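## Task

Take the tube with the green cap out of the rack by the window and seat it fully down in an empty well of the rack by the door. It fails if anything new ends up on the floor, if any tube touches the floor, if a glass tube breaks (a drop of more than a few centimetres, about one well's depth, or a hard knock), or if the robot falls over or is left tilted. Every other tube must finish fully seated in its rack, though it may be shifted to a different well of that same rack. At the end, release the tube and pull the gripper away; anything that stays in place only because the robot holds it does not count.

## Robot and tools

Robot: a Hello Robot Stretch 4, one arm only. It has an omni-wheel base, a lift that slides up a mast, an arm that telescopes forward, a three-joint wrist and a two-finger gripper. It stands about 1.6 m tall; the base rim lies within 0.23 m of the base origin. Occasionally a loose object may get a short shove from outside.

Frames: the base frame sits on the floor beneath the base centre, x forward, y left, z up. hand_pose is reported in it: a point between the open fingertips, whose axes match the base frame when all wrist joints are 0; the printed value may be slightly off. The odometry frame is the base frame as it was when the scene began.

execute_actions: argument actions is a list holding one action or none (empty just returns state and images). An action may contain base, joints or both, plus optional pace and contact_limits; or only end_of_arm. Motions in one action start together and may finish at different times.
base takes exactly one key, each a relative offset from where the base last measured itself in the most recent state report: translate_m (metres, forward positive, -2 to 2), strafe_m (metres, left positive, -2 to 2), rotate_rad (radians, counter-clockwise from above positive, -3.2 to 3.2).
joints is a set of absolute targets, one number per named joint: lift_m 0 to 1.2 m; arm_m 0 to 0.55 m extension; wrist_yaw_rad -1.134 to 4.276 (0 points forward, positive turns left, 3.14 folded back, above 3.4 the arm may block it); wrist_pitch_rad -1.117 to 4.259 (0 level, 1.57 pointing down); wrist_roll_rad -1.117 to 4.259 (0 keeps fingers level, positive turns clockwise viewed from behind); gripper_m -0.038 to 0.141 m fingertip gap (negative presses the tips together). Done tolerances: ±0.004 for lift, arm and gripper, ±0.02 yaw and roll, ±0.05 pitch. Joint targets outside range get clipped and reported; any other bad value or unknown key rejects the whole call with no motion.
pace: "slow", "default", "fast" or "max" (default if omitted). Base speeds 0.1/0.3/0.4/0.6 m/s and turns 1/2/3/4 rad/s respectively, further reduced when the lift is above 0.2 (down to 0.3 m/s and 1 rad/s at 1.2).
contact_limits: only key arm_m, 0 (gentlest) to 0.75 (firmest), default 0.5; the arm stops when it pushes harder.
end_of_arm: "enable_torque" re-powers wrist or gripper motors that shut off; they then hold in place.
The cameras argument lists head_camera, head_left_camera, head_right_camera, wrist_camera or all; omitted, null or ["all"] gives all, [] gives none.
If a result reports a stop, remaining execute_actions, wait and finished_scene calls in that same reply are skipped. Anything omitted from an action may still be driving toward an earlier target without the status showing it.

wait: seconds 0 to 10; nothing new is commanded, returns state and images.
zoom_image: camera plus region [x0, y0, x1, y1] in pixels of that camera's latest full image, origin top-left, at most 504 by 504.
finished_scene: scene is the number of the current scene; it ends it for good after the last command is held and reports success.

Cameras: head_camera on the mast top looks ahead and down (turn the base to aim it); head_left_camera and head_right_camera are fisheyes beside it, looking more steeply down and showing base and arm; wrist_camera looks along the fingers, tips near the bottom of its image. The "pictures" line gives the image order. Calibration lines (K, D, T_world_to_cam mapping base frame to camera, pos_world) are approximate.

Result lines: base_status and joint_status describe how each motion ended: done (for the base, wheels turned the commanded amount even if slipping), off_target (stopped short, may still push), contact_stop_at_<key> (met something; that part goes slack, a slack lift may sag, slack wheels may roll), limit_stop_at_<name> (built-in limit; limit_stop_at_tilt means leaning over 6 degrees, lift, arm and wheels go slack; limit_stop_at_own_body means near self-collision, move away from the body), time_out, torque_fault (wrist motor overloaded and went limp; send enable_torque). on_its_own reports uncommanded things; its "held at" is a target, not a position. lidar_m: 12 ranges in metres, 30-degree sectors counter-clockwise from straight ahead (4th left, 7th behind, 10th right); "-" means nothing seen or closer than 0.25 m; misses glass and thin legs. wrist_depth_mm: 7x7 grid of median depths, 100 to 2000 mm, clear objects omitted. base_odometry counts wheel turns only; if turned_by_wheels and turned_by_imu differ by over about 0.1 rad, heading has drifted. base_tilt in degrees, forward and right positive, with a fixed bias up to about 1.5. motor_effort: percent of max, positive toward higher joint values, peak in brackets, noisy; for wheel_0, wheel_1, wheel_2 positive turns the base right.

Gripping: command a gap smaller than the object; a lower value squeezes harder and pulls it toward the wrist. Neither gripper_m nor done proves a grasp; a firm squeeze shows in gripper effort. Stuck fingertips on a surface: raise the lift.

Avoid: tubes hitting anything hard or dropping more than a well's depth; pressing the gripper into things with the base or arm; turning or driving with over 1 kg held and arm_m above 0.2, especially fast; strong steady pushes, worse with the gripper high; tilted-up and rolled wrist poses that hit the body. To unfold at the start, send lift_m 0.4 with wrist_yaw_rad 0 together.

Each tool is called in YAML: its name, and indented under it one key for each argument.

## Session

execute_actions:
  actions: []

Scene clock: 0.00 s.
base_odometry: x=+0.000 y=+0.000 heading=+0.000 (m, m, rad; odometry frame)
turned_by_wheels: +0.000 (rad since the last result)
turned_by_imu: +0.000 (rad since the last result)
base_tilt: forward=+0.3 right=-1.3 (deg)
lidar_m: 1.28 1.51 1.46 1.47 1.74 1.41 1.40 1.67 1.66 1.66 1.39 1.23
base_status: not commanded
joint_positions: lift_m=+0.186 arm_m=+0.001 wrist_yaw_rad=+3.123 wrist_pitch_rad=+0.005 wrist_roll_rad=+0.015 gripper_m=+0.057
joint_status: not commanded
motor_effort: lift_m=+20 arm_m=+0 wrist_yaw_rad=-2 wrist_pitch_rad=-7 wrist_roll_rad=+0 gripper_m=-2 wheel_0=+0 wheel_1=+0 wheel_2=+0 (%)
hand_pose: x=-0.1153 y=+0.0928 z=+0.3626 quat_wxyz=(+0.009, -0.002, +0.007, +1.000) (m; base frame)
wrist_depth_mm: - 138 273 - - 1921 1808 / - 119 147 1618 1537 1863 1863 / - 121 160 1576 1464 1863 1863 / 138 139 272 1618 1499 1921 1921 / 1661 1921 1756 1661 1464 1863 1863 / 1025 1255 191 1366 193 1397 1366 / 809 820 931 - 960 878 946
pictures: head_camera, head_left_camera, head_right_camera, wrist_camera
Images, in order (width x height): head_camera 420x560, head_left_camera 420x672, head_right_camera 420x672, wrist_camera 616x392.

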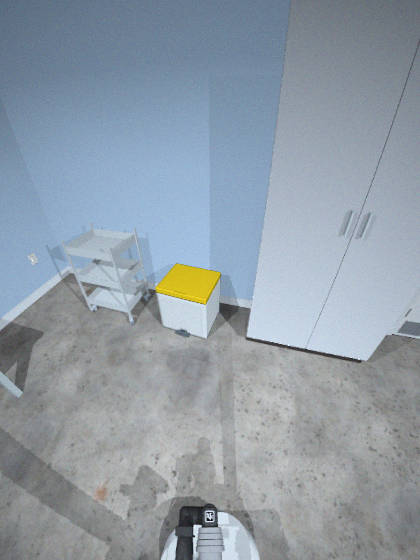

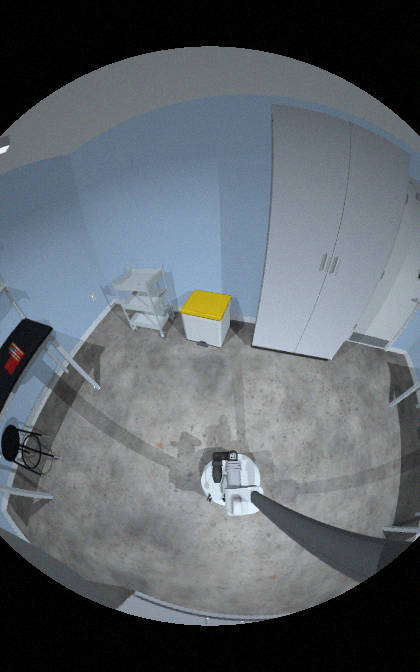

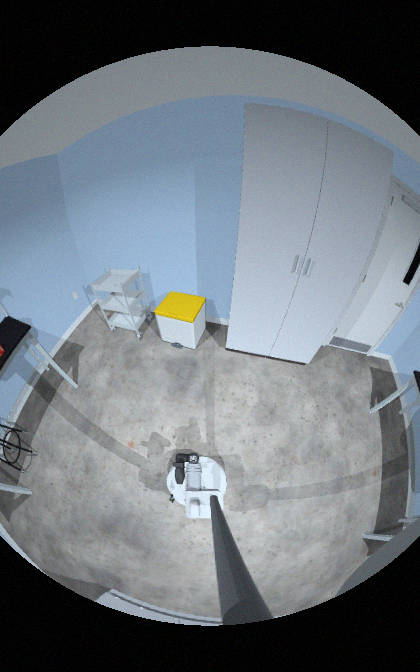

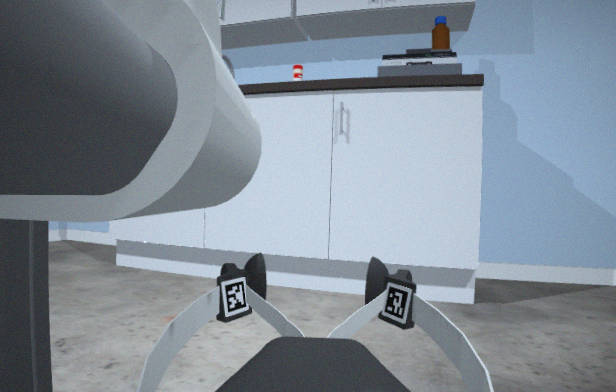

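execute_actions:
  actions:
    - {"base":{"rotate_rad":1.3},"joints":{"lift_m":0.85,"wrist_yaw_rad":0},"pace":"fast"}

execute_actions:
  actions:
    - {"base":{"translate_m":0.7},"joints":{"wrist_pitch_rad":0.3},"pace":"fast"}

Scene clock: 2.87 s.
base_odometry: x=+0.000 y=+0.000 heading=+1.300 (m, m, rad; odometry frame)
turned_by_wheels: +1.300 (rad since the last result)
turned_by_imu: +1.313 (rad since the last result)
base_tilt: forward=+0.4 right=-1.2 (deg)
lidar_m: 1.43 1.52 1.44 1.37 1.47 1.74 1.66 1.76 1.27 1.24 1.29 1.48
base_status: done
joint_positions: lift_m=+0.850 arm_m=+0.001 wrist_yaw_rad=+0.000 wrist_pitch_rad=+0.005 wrist_roll_rad=+0.015 gripper_m=+0.057
joint_status: all done
motor_effort: lift_m=+24(27) arm_m=+0(0) wrist_yaw_rad=-3(7) wrist_pitch_rad=-7(6) wrist_roll_rad=-1(3) gripper_m=-1(3) wheel_0=-1(7) wheel_1=-1(4) wheel_2=-1(8) (%)
hand_pose: x=+0.4600 y=-0.0873 z=+1.0266 quat_wxyz=(+1.000, +0.007, +0.002, +0.000) (m; base frame)
wrist_depth_mm: - - 1863 - 1983 1983 1983 / - - - - - 1983 1983 / - - - - - 1983 1983 / - - - - - 1983 1983 / 1336 1430 1308 1336 1366 1983 1983 / - - 190 - 192 - 1983 / - 1808 - - 1983 - 1983
pictures: head_camera, head_left_camera, head_right_camera, wrist_camera
camera_calibration (this result's frames):
wrist_camera: T_world_to_cam=[[0.0165159, -0.999808, 0.0105593, -0.101687], [-0.0349953, -0.0111323, -0.999325, 1.08837], [0.999251, 0.0161353, -0.0351725, -0.195837], [0, 0, 0, 1]] pos_world=[0.235458, -0.0863914, 1.08182]
Images, in order (width x height): head_camera 420x560, head_left_camera 420x672, head_right_camera 420x672, wrist_camera 616x392.

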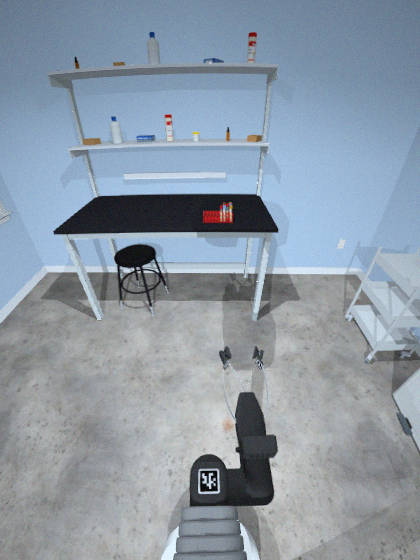

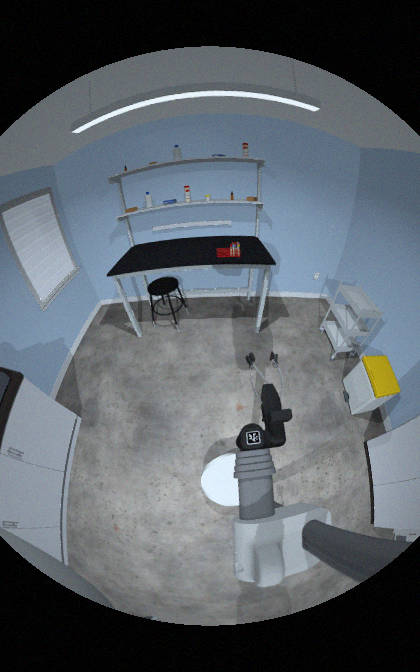

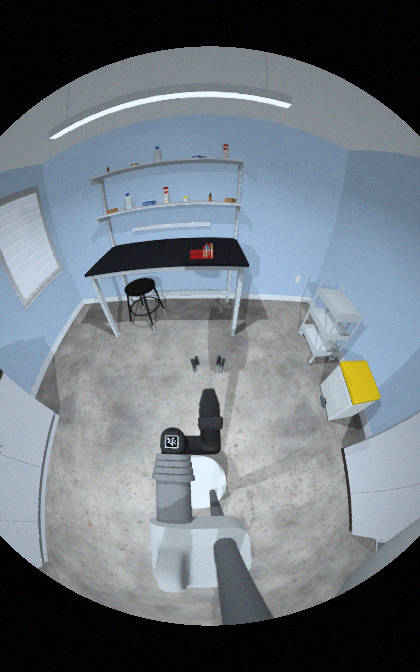

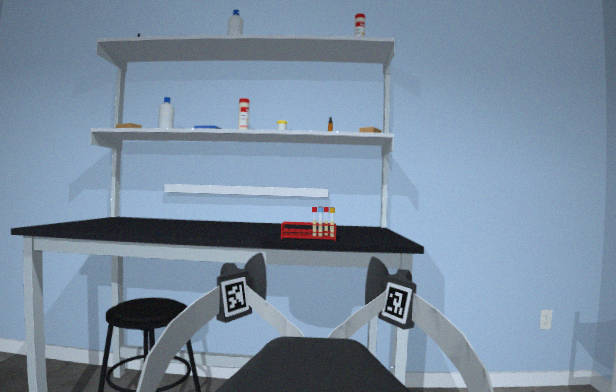

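Scene clock: 6.10 s.
base_odometry: x=+0.187 y=+0.674 heading=+1.300 (m, m, rad; odometry frame)
turned_by_wheels: +0.000 (rad since the last result)
turned_by_imu: -0.004 (rad since the last result)
base_tilt: forward=+0.4 right=-1.3 (deg)
lidar_m: 0.76 0.77 1.13 1.43 1.45 2.07 3.11 1.75 1.29 1.23 1.29 0.77
base_status: done
joint_positions: lift_m=+0.850 arm_m=+0.001 wrist_yaw_rad=+0.000 wrist_pitch_rad=+0.302 wrist_roll_rad=+0.015 gripper_m=+0.057
joint_status: all done
motor_effort: lift_m=+24(24) arm_m=+0(0) wrist_yaw_rad=-3(2) wrist_pitch_rad=-5(8) wrist_roll_rad=+0(0) gripper_m=-6(2) wheel_0=+0(5) wheel_1=+0(4) wheel_2=+0(10) (%)
hand_pose: x=+0.4469 y=-0.0874 z=+0.9421 quat_wxyz=(+0.989, +0.007, +0.150, -0.001) (m; base frame)
wrist_depth_mm: 1255 1229 1205 1229 1205 1182 1182 / 1281 1281 1281 1229 1229 1229 1229 / 904 904 917 661 976 1255 1281 / 609 603 597 597 591 574 1308 / 1060 1464 1464 1430 1430 654 1430 / 866 1499 191 1499 192 1464 1499 / 1397 1336 1464 - 1430 1366 1499
pictures: head_camera, head_left_camera, head_right_camera, wrist_camera
camera_calibration (this result's frames):
wrist_camera: T_world_to_cam=[[0.0186954, -0.999811, 0.00533448, -0.09669], [-0.326306, -0.0111447, -0.945199, 1.0827], [0.945079, 0.0159302, -0.326452, 0.112871], [0, 0, 0, 1]] pos_world=[0.248429, -0.0864034, 1.06073]
Images, in order (width x height): head_camera 420x560, head_left_camera 420x672, head_right_camera 420x672, wrist_camera 616x392.

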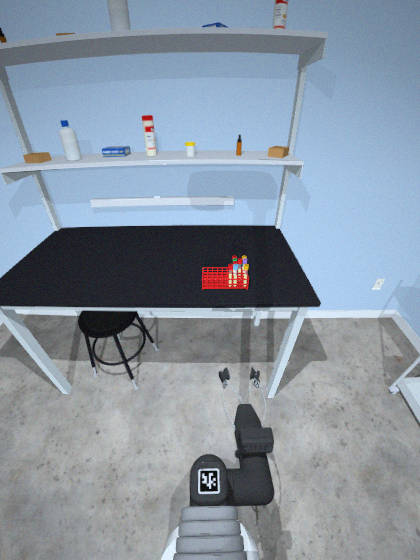

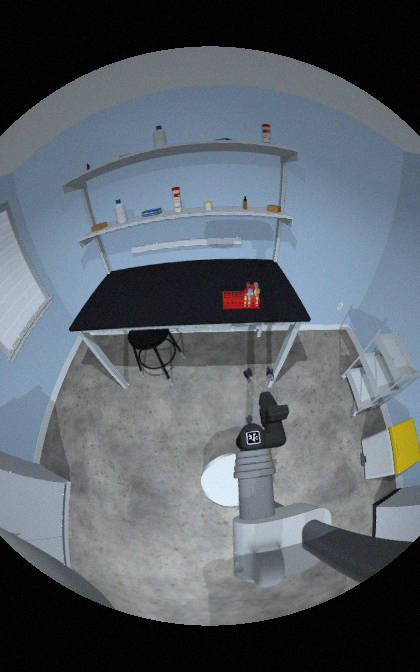

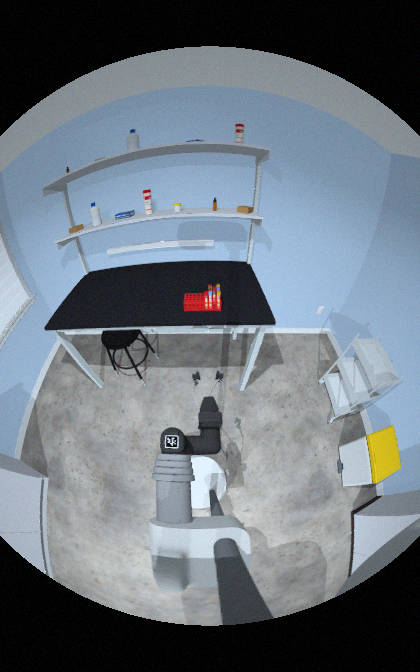

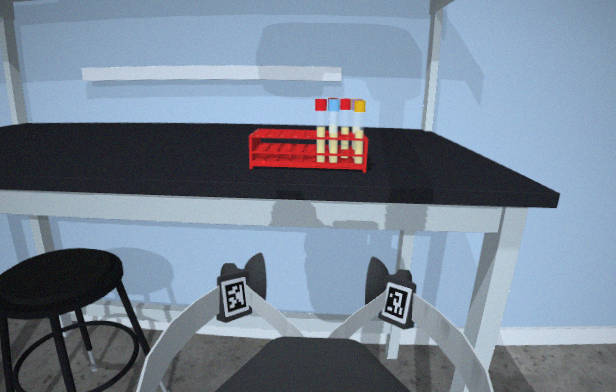

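execute_actions:
  actions:
    - {"base":{"translate_m":0.35},"joints":{"lift_m":1.2,"wrist_pitch_rad":1.2,"arm_m":0.2},"pace":"fast"}
  cameras: ["wrist_camera","head_camera"]

Scene clock: 8.63 s.
base_odometry: x=+0.281 y=+1.012 heading=+1.300 (m, m, rad; odometry frame)
turned_by_wheels: +0.000 (rad since the last result)
turned_by_imu: -0.002 (rad since the last result)
base_tilt: forward=+0.2 right=-1.2 (deg)
lidar_m: 0.38 0.42 0.60 1.95 1.52 2.05 3.66 1.79 1.32 1.22 0.58 0.43
base_status: done
joint_positions: lift_m=+1.198 arm_m=+0.199 wrist_yaw_rad=+0.000 wrist_pitch_rad=+1.201 wrist_roll_rad=+0.015 gripper_m=+0.057
joint_status: all done
joint sent to its limit — the command would take lift_m past its upper limit, so that joint was sent only as far as its limit.
motor_effort: lift_m=+25(27) arm_m=+6(7) wrist_yaw_rad=-2(1) wrist_pitch_rad=-4(1) wrist_roll_rad=+1(0) gripper_m=-2(3) wheel_0=-1(7) wheel_1=-1(7) wheel_2=+0(11) (%)
hand_pose: x=+0.4742 y=-0.0874 z=+1.1077 quat_wxyz=(+0.825, +0.006, +0.565, -0.004) (m; base frame)
wrist_depth_mm: 559 559 554 549 549 549 554 / 525 517 521 517 517 512 517 / 488 488 488 484 480 477 477 / 459 455 442 421 387 452 449 / 433 430 407 377 397 424 424 / 407 404 191 402 193 402 399 / 1255 1229 1205 - 392 389 384
pictures: head_camera, wrist_camera
camera_calibration (this result's frames):
wrist_camera: T_world_to_cam=[[0.0159062, -0.99981, -0.0112559, -0.0783887], [-0.942803, -0.0112486, -0.333161, 0.86253], [0.332971, 0.0159114, -0.942803, 1.11412], [0, 0, 0, 1]] pos_world=[0.443473, -0.0863988, 1.33688]
Images, in order (width x height): head_camera 420x560, wrist_camera 616x392.

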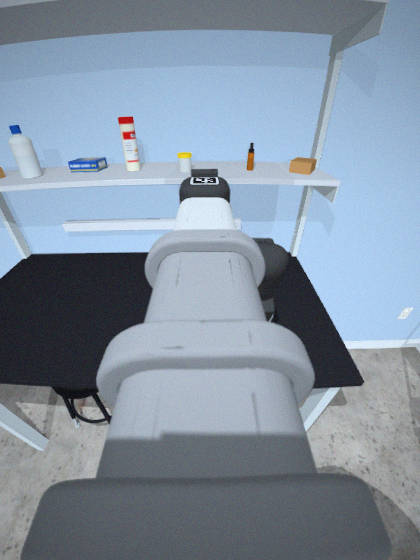

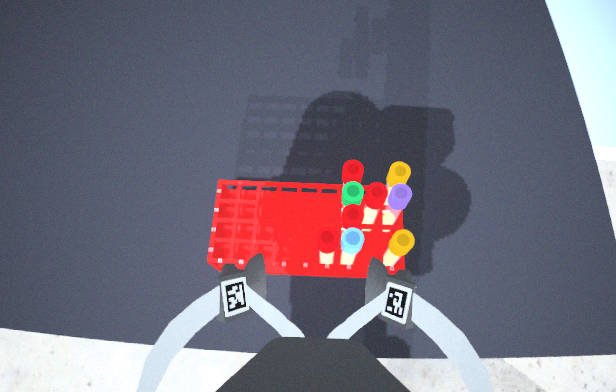

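execute_actions:
  actions:
    - {"base":{"strafe_m":-0.037},"joints":{"wrist_pitch_rad":1.57,"arm_m":0.388,"wrist_roll_rad":0.8,"gripper_m":0.03}}
  cameras: ["wrist_camera"]

execute_actions:
  actions:
    - {"joints":{"lift_m":1.16}}
  cameras: ["wrist_camera","head_right_camera"]

Scene clock: 10.63 s.
base_odometry: x=+0.317 y=+1.002 heading=+1.300 (m, m, rad; odometry frame)
turned_by_wheels: +0.000 (rad since the last result)
turned_by_imu: -0.001 (rad since the last result)
base_tilt: forward=+0.3 right=-1.2 (deg)
lidar_m: 0.38 0.43 0.60 2.01 1.60 2.06 3.46 1.76 1.26 1.19 0.56 0.42
base_status: done
joint_positions: lift_m=+1.198 arm_m=+0.387 wrist_yaw_rad=+0.000 wrist_pitch_rad=+1.570 wrist_roll_rad=+0.800 gripper_m=+0.030
joint_status: all done
motor_effort: lift_m=+25(24) arm_m=+6(7) wrist_yaw_rad=-2(1) wrist_pitch_rad=+1(1) wrist_roll_rad=+2(6) gripper_m=-3(3) wheel_0=+0(12) wheel_1=+1(10) wheel_2=-1(0) (%)
hand_pose: x=+0.5581 y=-0.0874 z=+1.0882 quat_wxyz=(+0.652, +0.275, +0.651, -0.275) (m; base frame)
wrist_depth_mm: 404 404 399 399 397 394 1281 / 407 404 402 399 397 394 392 / 404 402 402 402 399 394 392 / 407 407 402 397 399 397 1281 / 402 404 402 281 394 394 1308 / 404 402 191 279 189 1308 1281 / 404 402 370 - 1078 1336 1308
pictures: wrist_camera
camera_calibration (this result's frames):
wrist_camera: T_world_to_cam=[[-0.698896, -0.715025, -0.0168562, 0.349943], [-0.715161, 0.698328, 0.0297124, 0.475177], [-0.00947395, 0.0328208, -0.999416, 1.32199], [0, 0, 0, 1]] pos_world=[0.596926, -0.125, 1.313]
Images, in order (width x height): wrist_camera 616x392.

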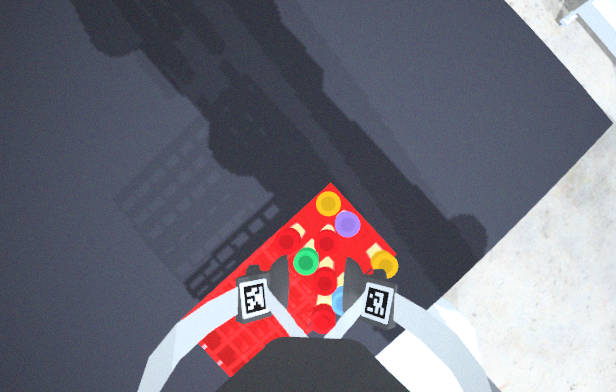

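Scene clock: 11.63 s.
base_odometry: x=+0.317 y=+1.002 heading=+1.300 (m, m, rad; odometry frame)
turned_by_wheels: +0.000 (rad since the last result)
turned_by_imu: +0.000 (rad since the last result)
base_tilt: forward=+0.3 right=-1.1 (deg)
lidar_m: 0.39 0.42 0.61 1.98 1.58 2.09 3.45 1.72 1.26 1.20 0.57 0.40
base_status: not commanded
joint_positions: lift_m=+1.160 arm_m=+0.387 wrist_yaw_rad=+0.000 wrist_pitch_rad=+1.570 wrist_roll_rad=+0.800 gripper_m=+0.030
joint_status: all done
motor_effort: lift_m=+16(23) arm_m=+6(6) wrist_yaw_rad=-2(2) wrist_pitch_rad=-1(0) wrist_roll_rad=+3(2) gripper_m=-3(3) wheel_0=+0(0) wheel_1=+1(1) wheel_2=+0(0) (%)
hand_pose: x=+0.5581 y=-0.0874 z=+1.0501 quat_wxyz=(+0.652, +0.275, +0.651, -0.275) (m; base frame)
wrist_depth_mm: 366 364 364 359 357 355 353 / 366 366 362 359 359 355 355 / 368 364 364 362 357 355 353 / 366 364 366 359 359 355 355 / 366 366 362 241 343 357 1255 / 366 366 191 241 189 1255 1229 / 368 366 309 - 715 1078 1281
pictures: head_right_camera, wrist_camera
camera_calibration (this result's frames):
wrist_camera: T_world_to_cam=[[-0.698896, -0.715025, -0.0168557, 0.349302], [-0.715161, 0.698328, 0.0297129, 0.476309], [-0.00947466, 0.0328208, -0.999416, 1.28391], [0, 0, 0, 1]] pos_world=[0.596928, -0.125, 1.2749]
Images, in order (width x height): head_right_camera 420x672, wrist_camera 616x392.

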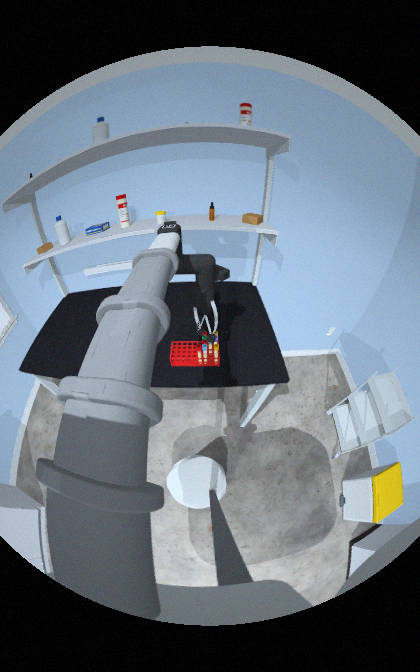

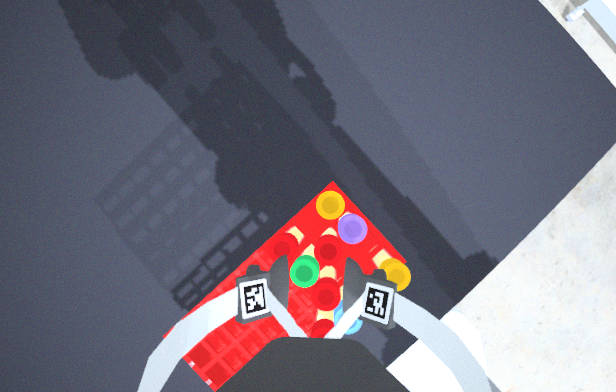

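execute_actions:
  actions:
    - {"base":{"strafe_m":0.004},"joints":{"arm_m":0.394,"gripper_m":0.022,"lift_m":1.152},"pace":"slow"}
  cameras: []

execute_actions:
  actions:
    - {"joints":{"lift_m":1.14},"pace":"slow"}
  cameras: ["wrist_camera","head_right_camera"]

zoom_image:
  camera: "wrist_camera"
  region: [220,180,430,350]

zoom_image:
  camera: "head_right_camera"
  region: [160,300,250,380]

Scene clock: 12.67 s.
base_odometry: x=+0.313 y=+1.003 heading=+1.300 (m, m, rad; odometry frame)
turned_by_wheels: +0.000 (rad since the last result)
turned_by_imu: +0.000 (rad since the last result)
base_tilt: forward=+0.3 right=-1.3 (deg)
lidar_m: 0.39 0.43 0.60 2.02 1.55 2.07 3.46 1.75 1.28 1.19 0.57 0.43
base_status: done
joint_positions: lift_m=+1.152 arm_m=+0.393 wrist_yaw_rad=+0.000 wrist_pitch_rad=+1.571 wrist_roll_rad=+0.800 gripper_m=+0.022
joint_status: all done
motor_effort: lift_m=+16(16) arm_m=+7(5) wrist_yaw_rad=-1(1) wrist_pitch_rad=-2(5) wrist_roll_rad=+2(3) gripper_m=-4(7) wheel_0=-1(4) wheel_1=+0(5) wheel_2=+0(1) (%)
hand_pose: x=+0.5639 y=-0.0874 z=+1.0421 quat_wxyz=(+0.651, +0.275, +0.651, -0.275) (m; base frame)
wrist_depth_mm: 357 357 353 353 349 349 347 / 357 355 353 353 349 349 347 / 359 355 353 353 351 347 347 / 357 355 355 351 349 347 347 / 359 357 353 233 336 349 1281 / 359 355 188 233 190 1281 1255 / 359 357 306 - 351 1060 1229
pictures: none
No camera images: the call's "cameras" was empty. Leave "cameras" out to get every camera's image.

Scene clock: 13.43 s.
base_odometry: x=+0.313 y=+1.003 heading=+1.300 (m, m, rad; odometry frame)
turned_by_wheels: +0.000 (rad since the last result)
turned_by_imu: +0.000 (rad since the last result)
base_tilt: forward=+0.3 right=-1.4 (deg)
lidar_m: 0.39 0.42 0.63 1.99 1.54 2.08 3.49 1.75 1.28 1.19 0.60 0.41
base_status: not commanded
joint_positions: lift_m=+1.140 arm_m=+0.393 wrist_yaw_rad=+0.000 wrist_pitch_rad=+1.571 wrist_roll_rad=+0.800 gripper_m=+0.022
joint_status: all done
motor_effort: lift_m=+16(16) arm_m=+6(6) wrist_yaw_rad=-1(1) wrist_pitch_rad=-4(4) wrist_roll_rad=+2(3) gripper_m=-4(3) wheel_0=-1(1) wheel_1=+0(0) wheel_2=+0(0) (%)
hand_pose: x=+0.5638 y=-0.0874 z=+1.0301 quat_wxyz=(+0.651, +0.275, +0.651, -0.275) (m; base frame)
wrist_depth_mm: 345 343 342 340 338 336 336 / 345 345 342 340 340 338 336 / 347 345 342 340 340 336 334 / 345 343 342 340 340 336 336 / 345 345 343 222 324 336 1229 / 345 345 187 220 188 1255 1229 / 347 345 287 - 340 1025 1229
pictures: head_right_camera, wrist_camera
camera_calibration (this result's frames):
wrist_camera: T_world_to_cam=[[-0.699129, -0.714812, -0.0161923, 0.352419], [-0.71492, 0.698545, 0.0303915, 0.480166], [-0.0104132, 0.0328238, -0.999407, 1.26454], [0, 0, 0, 1]] pos_world=[0.602835, -0.125012, 1.25491]
Images, in order (width x height): head_right_camera 420x672, wrist_camera 616x392.

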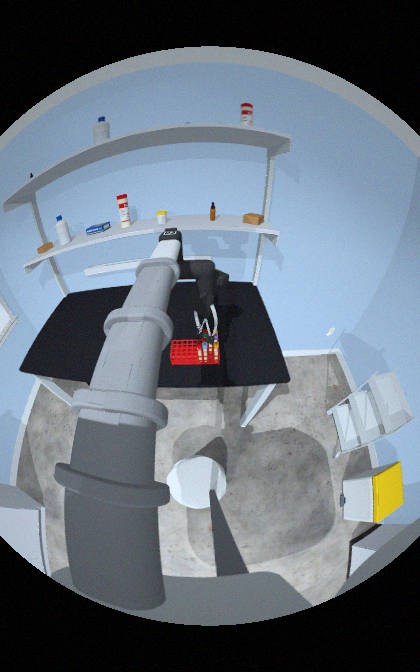

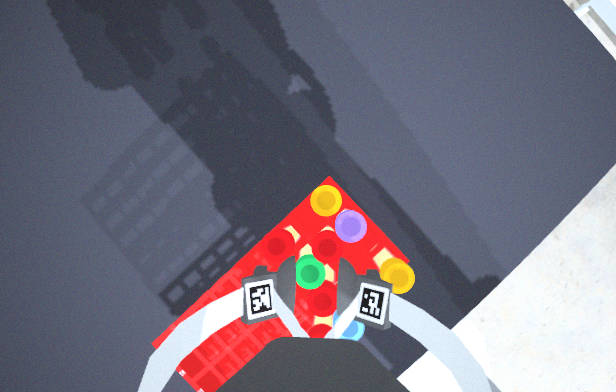

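Region (220, 180, 430, 350) of wrist_camera's 616x392 image, scaled by 2.400; it fills the top 408 rows of this view, and the rest is white.

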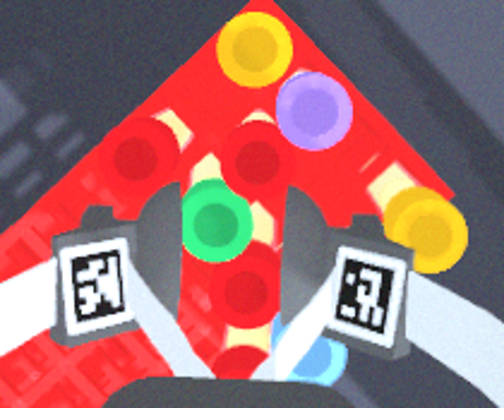

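Region (160, 300, 250, 380) of head_right_camera's 420x672 image, scaled by 5.600, with more detail than that image has.

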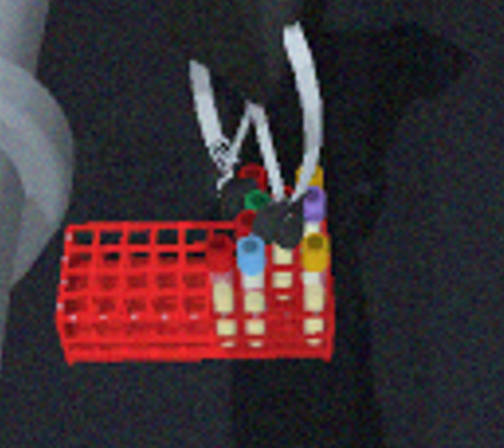

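execute_actions:
  actions:
    - {"joints":{"arm_m":0.400,"lift_m":1.143},"pace":"slow"}
  cameras: ["wrist_camera"]

execute_actions:
  actions:
    - {"joints":{"lift_m":1.131},"pace":"slow"}
  cameras: ["wrist_camera"]

zoom_image:
  camera: "wrist_camera"
  region: [220,180,430,350]

Scene clock: 14.43 s.
base_odometry: x=+0.313 y=+1.003 heading=+1.300 (m, m, rad; odometry frame)
turned_by_wheels: +0.000 (rad since the last result)
turned_by_imu: +0.000 (rad since the last result)
base_tilt: forward=+0.4 right=-1.3 (deg)
lidar_m: 0.39 0.39 0.60 1.99 1.56 2.04 3.46 1.71 1.27 1.18 0.57 0.41
base_status: not commanded
joint_positions: lift_m=+1.143 arm_m=+0.399 wrist_yaw_rad=+0.000 wrist_pitch_rad=+1.571 wrist_roll_rad=+0.800 gripper_m=+0.022
joint_status: all done
motor_effort: lift_m=+25(25) arm_m=+6(6) wrist_yaw_rad=-2(2) wrist_pitch_rad=-2(3) wrist_roll_rad=+3(3) gripper_m=-5(4) wheel_0=-1(1) wheel_1=+0(0) wheel_2=+0(0) (%)
hand_pose: x=+0.5697 y=-0.0874 z=+1.0323 quat_wxyz=(+0.651, +0.275, +0.651, -0.275) (m; base frame)
wrist_depth_mm: 347 345 345 342 340 340 336 / 347 347 343 342 340 340 338 / 347 345 345 342 342 338 338 / 349 345 343 342 340 342 338 / 347 347 343 224 332 342 1281 / 349 345 187 223 189 1255 1281 / 347 347 306 - 342 1042 1229
pictures: wrist_camera
camera_calibration (this result's frames):
wrist_camera: T_world_to_cam=[[-0.699129, -0.714812, -0.0161841, 0.356611], [-0.71492, 0.698546, 0.0304, 0.484348], [-0.0104249, 0.0328238, -0.999407, 1.26683], [0, 0, 0, 1]] pos_world=[0.608794, -0.125012, 1.25713]
Images, in order (width x height): wrist_camera 616x392.

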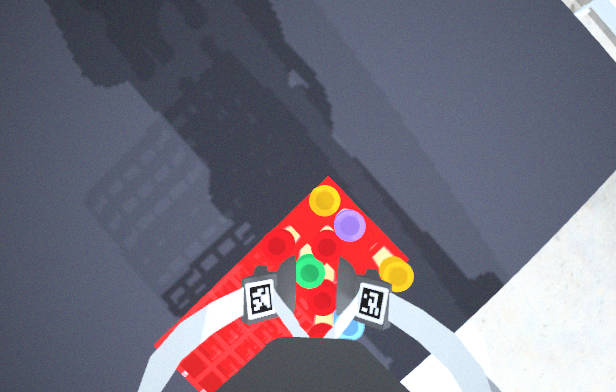

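Scene clock: 15.20 s.
base_odometry: x=+0.313 y=+1.003 heading=+1.300 (m, m, rad; odometry frame)
turned_by_wheels: +0.000 (rad since the last result)
turned_by_imu: +0.000 (rad since the last result)
base_tilt: forward=+0.3 right=-1.3 (deg)
lidar_m: 0.36 0.44 0.60 1.97 1.55 2.08 3.45 1.73 1.29 1.19 0.55 0.39
base_status: not commanded
joint_positions: lift_m=+1.131 arm_m=+0.399 wrist_yaw_rad=+0.000 wrist_pitch_rad=+1.571 wrist_roll_rad=+0.800 gripper_m=+0.022
joint_status: all done
motor_effort: lift_m=+15(23) arm_m=+7(7) wrist_yaw_rad=-1(2) wrist_pitch_rad=-3(4) wrist_roll_rad=+2(2) gripper_m=-3(3) wheel_0=-1(1) wheel_1=+0(0) wheel_2=+0(0) (%)
hand_pose: x=+0.5697 y=-0.0874 z=+1.0212 quat_wxyz=(+0.651, +0.275, +0.651, -0.275) (m; base frame)
wrist_depth_mm: 336 336 334 332 330 327 325 / 340 338 332 332 332 327 325 / 338 336 334 334 330 329 327 / 336 336 334 330 329 327 327 / 338 340 332 213 317 329 1229 / 338 336 188 213 188 329 1205 / 338 336 303 - 330 1025 1229
pictures: wrist_camera
camera_calibration (this result's frames):
wrist_camera: T_world_to_cam=[[-0.699133, -0.714812, -0.0160249, 0.356225], [-0.714913, 0.698545, 0.0305628, 0.484471], [-0.0106525, 0.0328239, -0.999404, 1.25582], [0, 0, 0, 1]] pos_world=[0.60878, -0.125012, 1.24597]
Images, in order (width x height): wrist_camera 616x392.

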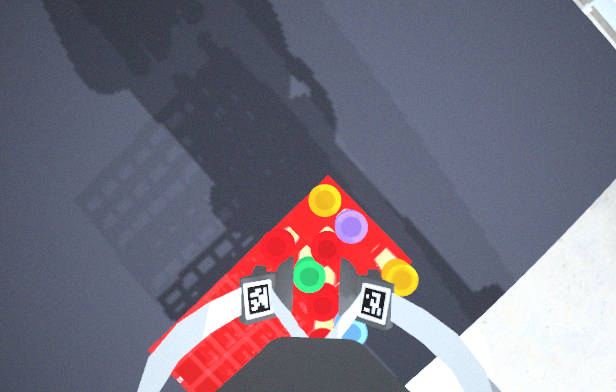

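Region (220, 180, 430, 350) of wrist_camera's 616x392 image, scaled by 2.400; it fills the top 408 rows of this view, and the rest is white.

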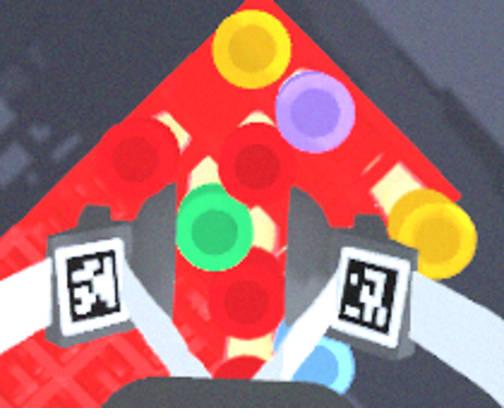

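execute_actions:
  actions:
    - {"joints":{"lift_m":1.17}}
  cameras: []

execute_actions:
  actions:
    - {"joints":{"arm_m":0.407,"gripper_m":0.018}}
  cameras: ["wrist_camera"]

execute_actions:
  actions:
    - {"joints":{"lift_m":1.147},"pace":"slow"}
  cameras: ["wrist_camera"]

zoom_image:
  camera: "wrist_camera"
  region: [220,180,430,350]

Scene clock: 16.47 s.
base_odometry: x=+0.313 y=+1.003 heading=+1.300 (m, m, rad; odometry frame)
turned_by_wheels: +0.000 (rad since the last result)
turned_by_imu: +0.000 (rad since the last result)
base_tilt: forward=+0.2 right=-1.3 (deg)
lidar_m: 0.38 0.41 0.61 2.01 1.58 2.09 3.45 1.70 1.28 1.18 0.59 0.40
base_status: not commanded
joint_positions: lift_m=+1.170 arm_m=+0.399 wrist_yaw_rad=+0.000 wrist_pitch_rad=+1.570 wrist_roll_rad=+0.800 gripper_m=+0.022
joint_status: all done
motor_effort: lift_m=+25(27) arm_m=+6(6) wrist_yaw_rad=-2(2) wrist_pitch_rad=-2(6) wrist_roll_rad=+2(3) gripper_m=-4(5) wheel_0=-1(1) wheel_1=+0(0) wheel_2=+0(0) (%)
hand_pose: x=+0.5699 y=-0.0874 z=+1.0594 quat_wxyz=(+0.651, +0.275, +0.651, -0.275) (m; base frame)
wrist_depth_mm: 377 373 373 368 368 366 364 / 377 373 373 368 368 366 364 / 375 375 373 368 368 366 366 / 375 373 373 370 366 366 364 / 377 375 370 251 368 366 1255 / 377 373 187 250 190 1281 1255 / 377 373 319 - 368 1060 1255
pictures: none
No camera images: the call's "cameras" was empty. Leave "cameras" out to get every camera's image.

Scene clock: 17.03 s.
base_odometry: x=+0.313 y=+1.003 heading=+1.300 (m, m, rad; odometry frame)
turned_by_wheels: +0.000 (rad since the last result)
turned_by_imu: +0.000 (rad since the last result)
base_tilt: forward=+0.3 right=-1.4 (deg)
lidar_m: 0.38 0.41 0.62 2.01 1.55 2.08 3.47 1.76 1.27 1.18 0.60 0.41
base_status: not commanded
joint_positions: lift_m=+1.170 arm_m=+0.406 wrist_yaw_rad=+0.000 wrist_pitch_rad=+1.570 wrist_roll_rad=+0.800 gripper_m=+0.018
joint_status: all done
motor_effort: lift_m=+25(25) arm_m=+6(7) wrist_yaw_rad=-2(1) wrist_pitch_rad=-3(2) wrist_roll_rad=+3(1) gripper_m=-3(6) wheel_0=-1(1) wheel_1=+0(0) wheel_2=+0(1) (%)
hand_pose: x=+0.5770 y=-0.0874 z=+1.0594 quat_wxyz=(+0.652, +0.275, +0.651, -0.275) (m; base frame)
wrist_depth_mm: 375 373 370 370 370 366 364 / 377 377 373 370 368 366 364 / 377 375 373 368 368 364 364 / 377 373 373 370 368 366 364 / 377 373 373 250 362 366 1281 / 377 375 186 208 190 1255 1281 / 377 377 322 - 370 1060 1281
pictures: wrist_camera
camera_calibration (this result's frames):
wrist_camera: T_world_to_cam=[[-0.699046, -0.714883, -0.0166222, 0.362523], [-0.715009, 0.698473, 0.0299519, 0.489225], [-0.00980196, 0.0328227, -0.999413, 1.29358], [0, 0, 0, 1]] pos_world=[0.6159, -0.125008, 1.28419]
Images, in order (width x height): wrist_camera 616x392.

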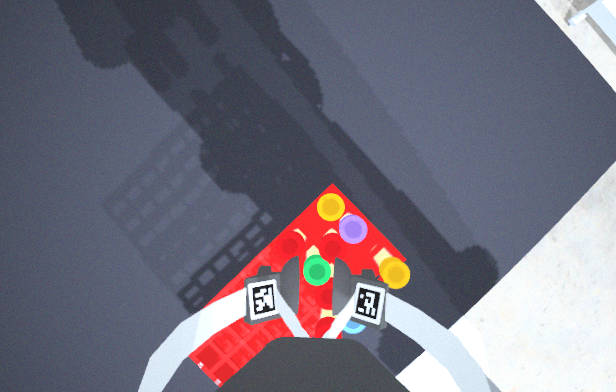

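Scene clock: 18.00 s.
base_odometry: x=+0.313 y=+1.003 heading=+1.300 (m, m, rad; odometry frame)
turned_by_wheels: +0.000 (rad since the last result)
turned_by_imu: +0.000 (rad since the last result)
base_tilt: forward=+0.1 right=-1.4 (deg)
lidar_m: 0.38 0.43 0.62 2.00 1.60 2.08 3.46 1.74 1.27 1.20 0.58 0.41
base_status: not commanded
joint_positions: lift_m=+1.148 arm_m=+0.406 wrist_yaw_rad=+0.000 wrist_pitch_rad=+1.573 wrist_roll_rad=+0.800 gripper_m=+0.018
joint_status: all done
motor_effort: lift_m=+8(24) arm_m=+6(6) wrist_yaw_rad=+0(0) wrist_pitch_rad=-11(10) wrist_roll_rad=+4(2) gripper_m=-2(5) wheel_0=+0(1) wheel_1=+0(0) wheel_2=+0(0) (%)
hand_pose: x=+0.5760 y=-0.0874 z=+1.0378 quat_wxyz=(+0.650, +0.275, +0.652, -0.276) (m; base frame)
wrist_depth_mm: 357 355 353 351 349 349 347 / 357 355 353 353 349 347 345 / 357 355 355 353 349 349 345 / 357 357 355 349 351 345 347 / 359 355 353 233 320 347 1229 / 355 355 186 231 186 349 1281 / 357 357 309 - 351 1042 1255
pictures: wrist_camera
camera_calibration (this result's frames):
wrist_camera: T_world_to_cam=[[-0.699392, -0.714594, -0.0143616, 0.359366], [-0.714619, 0.698769, 0.032264, 0.486582], [-0.0130202, 0.0328283, -0.999376, 1.27377], [0, 0, 0, 1]] pos_world=[0.615644, -0.125024, 1.26244]
Images, in order (width x height): wrist_camera 616x392.

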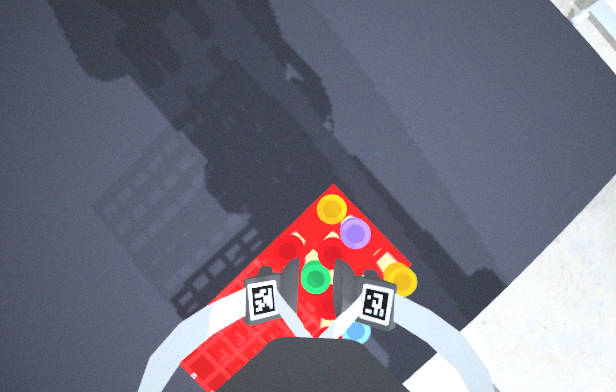

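Region (220, 180, 430, 350) of wrist_camera's 616x392 image, scaled by 2.400; it fills the top 408 rows of this view, and the rest is white.

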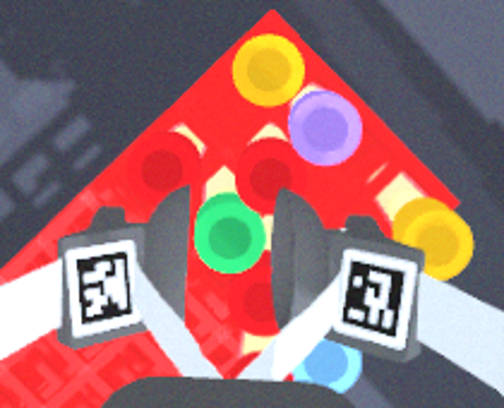

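execute_actions:
  actions:
    - {"joints":{"lift_m":1.15,"gripper_m":0.002},"pace":"slow"}
  cameras: ["wrist_camera"]

execute_actions:
  actions:
    - {"joints":{"lift_m":1.175},"pace":"slow"}
  cameras: ["wrist_camera"]

Scene clock: 19.17 s.
base_odometry: x=+0.313 y=+1.003 heading=+1.300 (m, m, rad; odometry frame)
turned_by_wheels: +0.000 (rad since the last result)
turned_by_imu: +0.000 (rad since the last result)
base_tilt: forward=+0.3 right=-1.4 (deg)
lidar_m: 0.40 0.41 0.61 2.01 1.56 2.04 3.46 1.71 1.26 1.18 0.58 0.42
base_status: not commanded
joint_positions: lift_m=+1.150 arm_m=+0.406 wrist_yaw_rad=+0.000 wrist_pitch_rad=+1.571 wrist_roll_rad=+0.800 gripper_m=+0.002
joint_status: all done
motor_effort: lift_m=+20(20) arm_m=+6(6) wrist_yaw_rad=-1(1) wrist_pitch_rad=-3(12) wrist_roll_rad=+3(2) gripper_m=-11(11) wheel_0=+0(0) wheel_1=+0(0) wheel_2=+0(1) (%)
hand_pose: x=+0.5768 y=-0.0874 z=+1.0398 quat_wxyz=(+0.651, +0.275, +0.651, -0.275) (m; base frame)
wrist_depth_mm: 355 355 355 353 349 347 345 / 357 355 353 351 349 349 345 / 357 353 353 351 351 347 347 / 357 355 353 351 347 347 347 / 355 355 353 232 319 347 1281 / 357 355 183 223 183 347 1255 / 355 357 322 - 349 1042 1255
pictures: wrist_camera
camera_calibration (this result's frames):
wrist_camera: T_world_to_cam=[[-0.699205, -0.714736, -0.0162747, 0.361828], [-0.714847, 0.698624, 0.0303073, 0.489248], [-0.0102918, 0.0328249, -0.999408, 1.27424], [0, 0, 0, 1]] pos_world=[0.615844, -0.125016, 1.26454]
Images, in order (width x height): wrist_camera 616x392.

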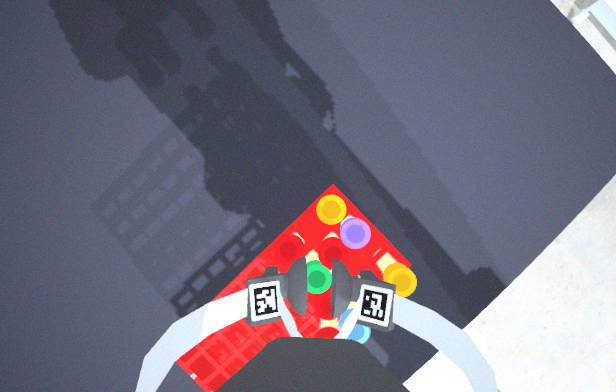

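Scene clock: 20.17 s.
base_odometry: x=+0.313 y=+1.003 heading=+1.300 (m, m, rad; odometry frame)
turned_by_wheels: +0.000 (rad since the last result)
turned_by_imu: +0.000 (rad since the last result)
base_tilt: forward=+0.2 right=-1.3 (deg)
lidar_m: 0.38 0.43 0.60 2.00 1.58 2.08 3.43 1.71 1.29 1.19 0.59 0.40
base_status: not commanded
joint_positions: lift_m=+1.175 arm_m=+0.406 wrist_yaw_rad=+0.000 wrist_pitch_rad=+1.571 wrist_roll_rad=+0.800 gripper_m=+0.002
joint_status: all done
motor_effort: lift_m=+25(27) arm_m=+6(6) wrist_yaw_rad=-1(2) wrist_pitch_rad=-1(4) wrist_roll_rad=+3(2) gripper_m=-11(12) wheel_0=+0(0) wheel_1=+0(0) wheel_2=+0(0) (%)
hand_pose: x=+0.5769 y=-0.0874 z=+1.0643 quat_wxyz=(+0.651, +0.275, +0.651, -0.275) (m; base frame)
wrist_depth_mm: 379 379 377 375 373 368 370 / 379 377 375 377 370 370 368 / 382 379 377 375 373 370 366 / 382 379 375 373 373 370 368 / 382 377 377 256 370 373 1255 / 379 377 184 209 186 1281 1281 / 382 379 327 - 373 1060 1281
pictures: wrist_camera
camera_calibration (this result's frames):
wrist_camera: T_world_to_cam=[[-0.699182, -0.714757, -0.0163523, 0.362321], [-0.714871, 0.698603, 0.0302279, 0.488625], [-0.0101818, 0.0328246, -0.999409, 1.29874], [0, 0, 0, 1]] pos_world=[0.615856, -0.125015, 1.28913]
Images, in order (width x height): wrist_camera 616x392.

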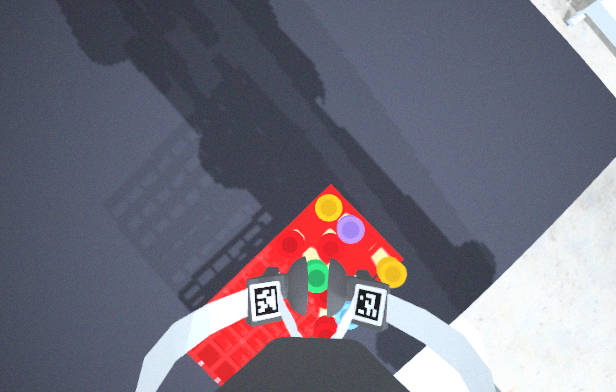

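execute_actions:
  actions:
    - {"joints":{"lift_m":1.198,"gripper_m":-0.004},"pace":"slow"}
  cameras: []

execute_actions:
  actions:
    - {"base":{"strafe_m":0.012},"pace":"slow"}
  cameras: ["wrist_camera","head_right_camera"]

zoom_image:
  camera: "head_right_camera"
  region: [160,300,250,380]

Scene clock: 21.30 s.
base_odometry: x=+0.313 y=+1.003 heading=+1.300 (m, m, rad; odometry frame)
turned_by_wheels: +0.000 (rad since the last result)
turned_by_imu: +0.000 (rad since the last result)
base_tilt: forward=+0.3 right=-1.3 (deg)
lidar_m: 0.38 0.42 0.59 2.00 1.57 2.11 3.43 1.74 1.26 1.19 0.56 0.41
base_status: not commanded
joint_positions: lift_m=+1.198 arm_m=+0.406 wrist_yaw_rad=+0.000 wrist_pitch_rad=+1.571 wrist_roll_rad=+0.800 gripper_m=-0.004
joint_status: all done
motor_effort: lift_m=+25(26) arm_m=+6(6) wrist_yaw_rad=-2(1) wrist_pitch_rad=-2(1) wrist_roll_rad=+3(3) gripper_m=-17(19) wheel_0=+0(0) wheel_1=+0(0) wheel_2=+0(0) (%)
hand_pose: x=+0.5769 y=-0.0874 z=+1.0874 quat_wxyz=(+0.651, +0.275, +0.651, -0.275) (m; base frame)
wrist_depth_mm: 402 402 399 397 394 394 1281 / 404 402 399 397 394 394 392 / 404 402 399 397 394 394 389 / 404 399 399 397 394 394 392 / 402 404 399 279 397 394 1308 / 404 402 182 208 183 1308 1308 / 407 404 368 - 1098 1205 1308
pictures: none
No camera images: the call's "cameras" was empty. Leave "cameras" out to get every camera's image.

Scene clock: 22.23 s.
base_odometry: x=+0.301 y=+1.006 heading=+1.300 (m, m, rad; odometry frame)
turned_by_wheels: +0.000 (rad since the last result)
turned_by_imu: +0.000 (rad since the last result)
base_tilt: forward=+0.4 right=-1.3 (deg)
lidar_m: 0.39 0.42 0.61 2.01 1.54 2.07 3.67 1.77 1.29 1.21 0.59 0.43
base_status: done
joint_positions: lift_m=+1.198 arm_m=+0.406 wrist_yaw_rad=+0.000 wrist_pitch_rad=+1.571 wrist_roll_rad=+0.800 gripper_m=-0.004
joint_status: not commanded
motor_effort: lift_m=+25(25) arm_m=+6(6) wrist_yaw_rad=-1(1) wrist_pitch_rad=+0(3) wrist_roll_rad=+2(4) gripper_m=-13(14) wheel_0=+0(5) wheel_1=+0(0) wheel_2=+0(3) (%)
hand_pose: x=+0.5769 y=-0.0874 z=+1.0874 quat_wxyz=(+0.651, +0.275, +0.651, -0.275) (m; base frame)
wrist_depth_mm: 404 404 399 399 394 394 394 / 404 399 399 399 397 392 394 / 402 402 397 397 397 392 392 / 404 402 399 397 394 394 392 / 404 404 402 278 387 394 1308 / 404 404 183 206 183 1308 1308 / 404 402 397 - 1078 1205 1281
pictures: head_right_camera, wrist_camera
camera_calibration (this result's frames):
wrist_camera: T_world_to_cam=[[-0.699182, -0.714757, -0.0163523, 0.362698], [-0.714871, 0.698603, 0.0302279, 0.48793], [-0.0101818, 0.0328246, -0.999409, 1.32175], [0, 0, 0, 1]] pos_world=[0.615857, -0.125015, 1.31215]
Images, in order (width x height): head_right_camera 420x672, wrist_camera 616x392.

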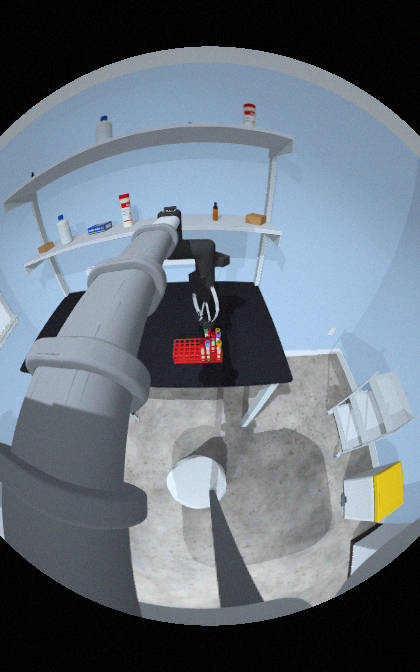

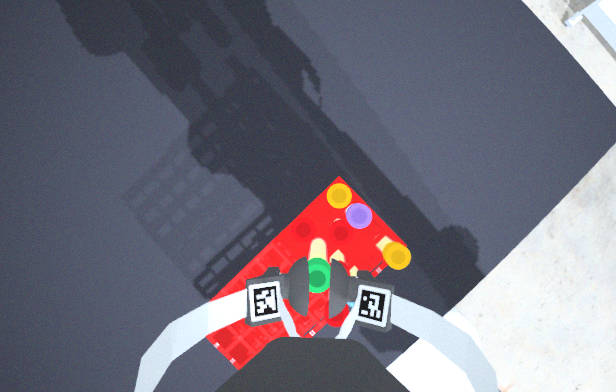

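Region (160, 300, 250, 380) of head_right_camera's 420x672 image, scaled by 5.600, with more detail than that image has.

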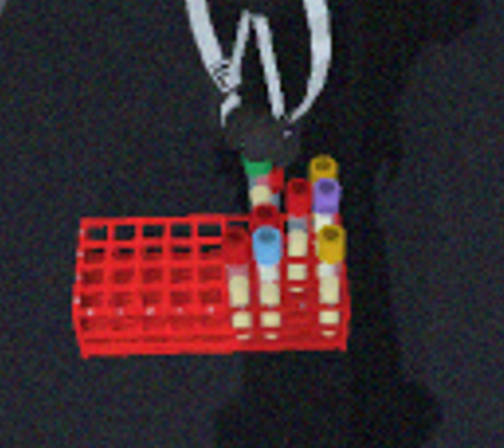

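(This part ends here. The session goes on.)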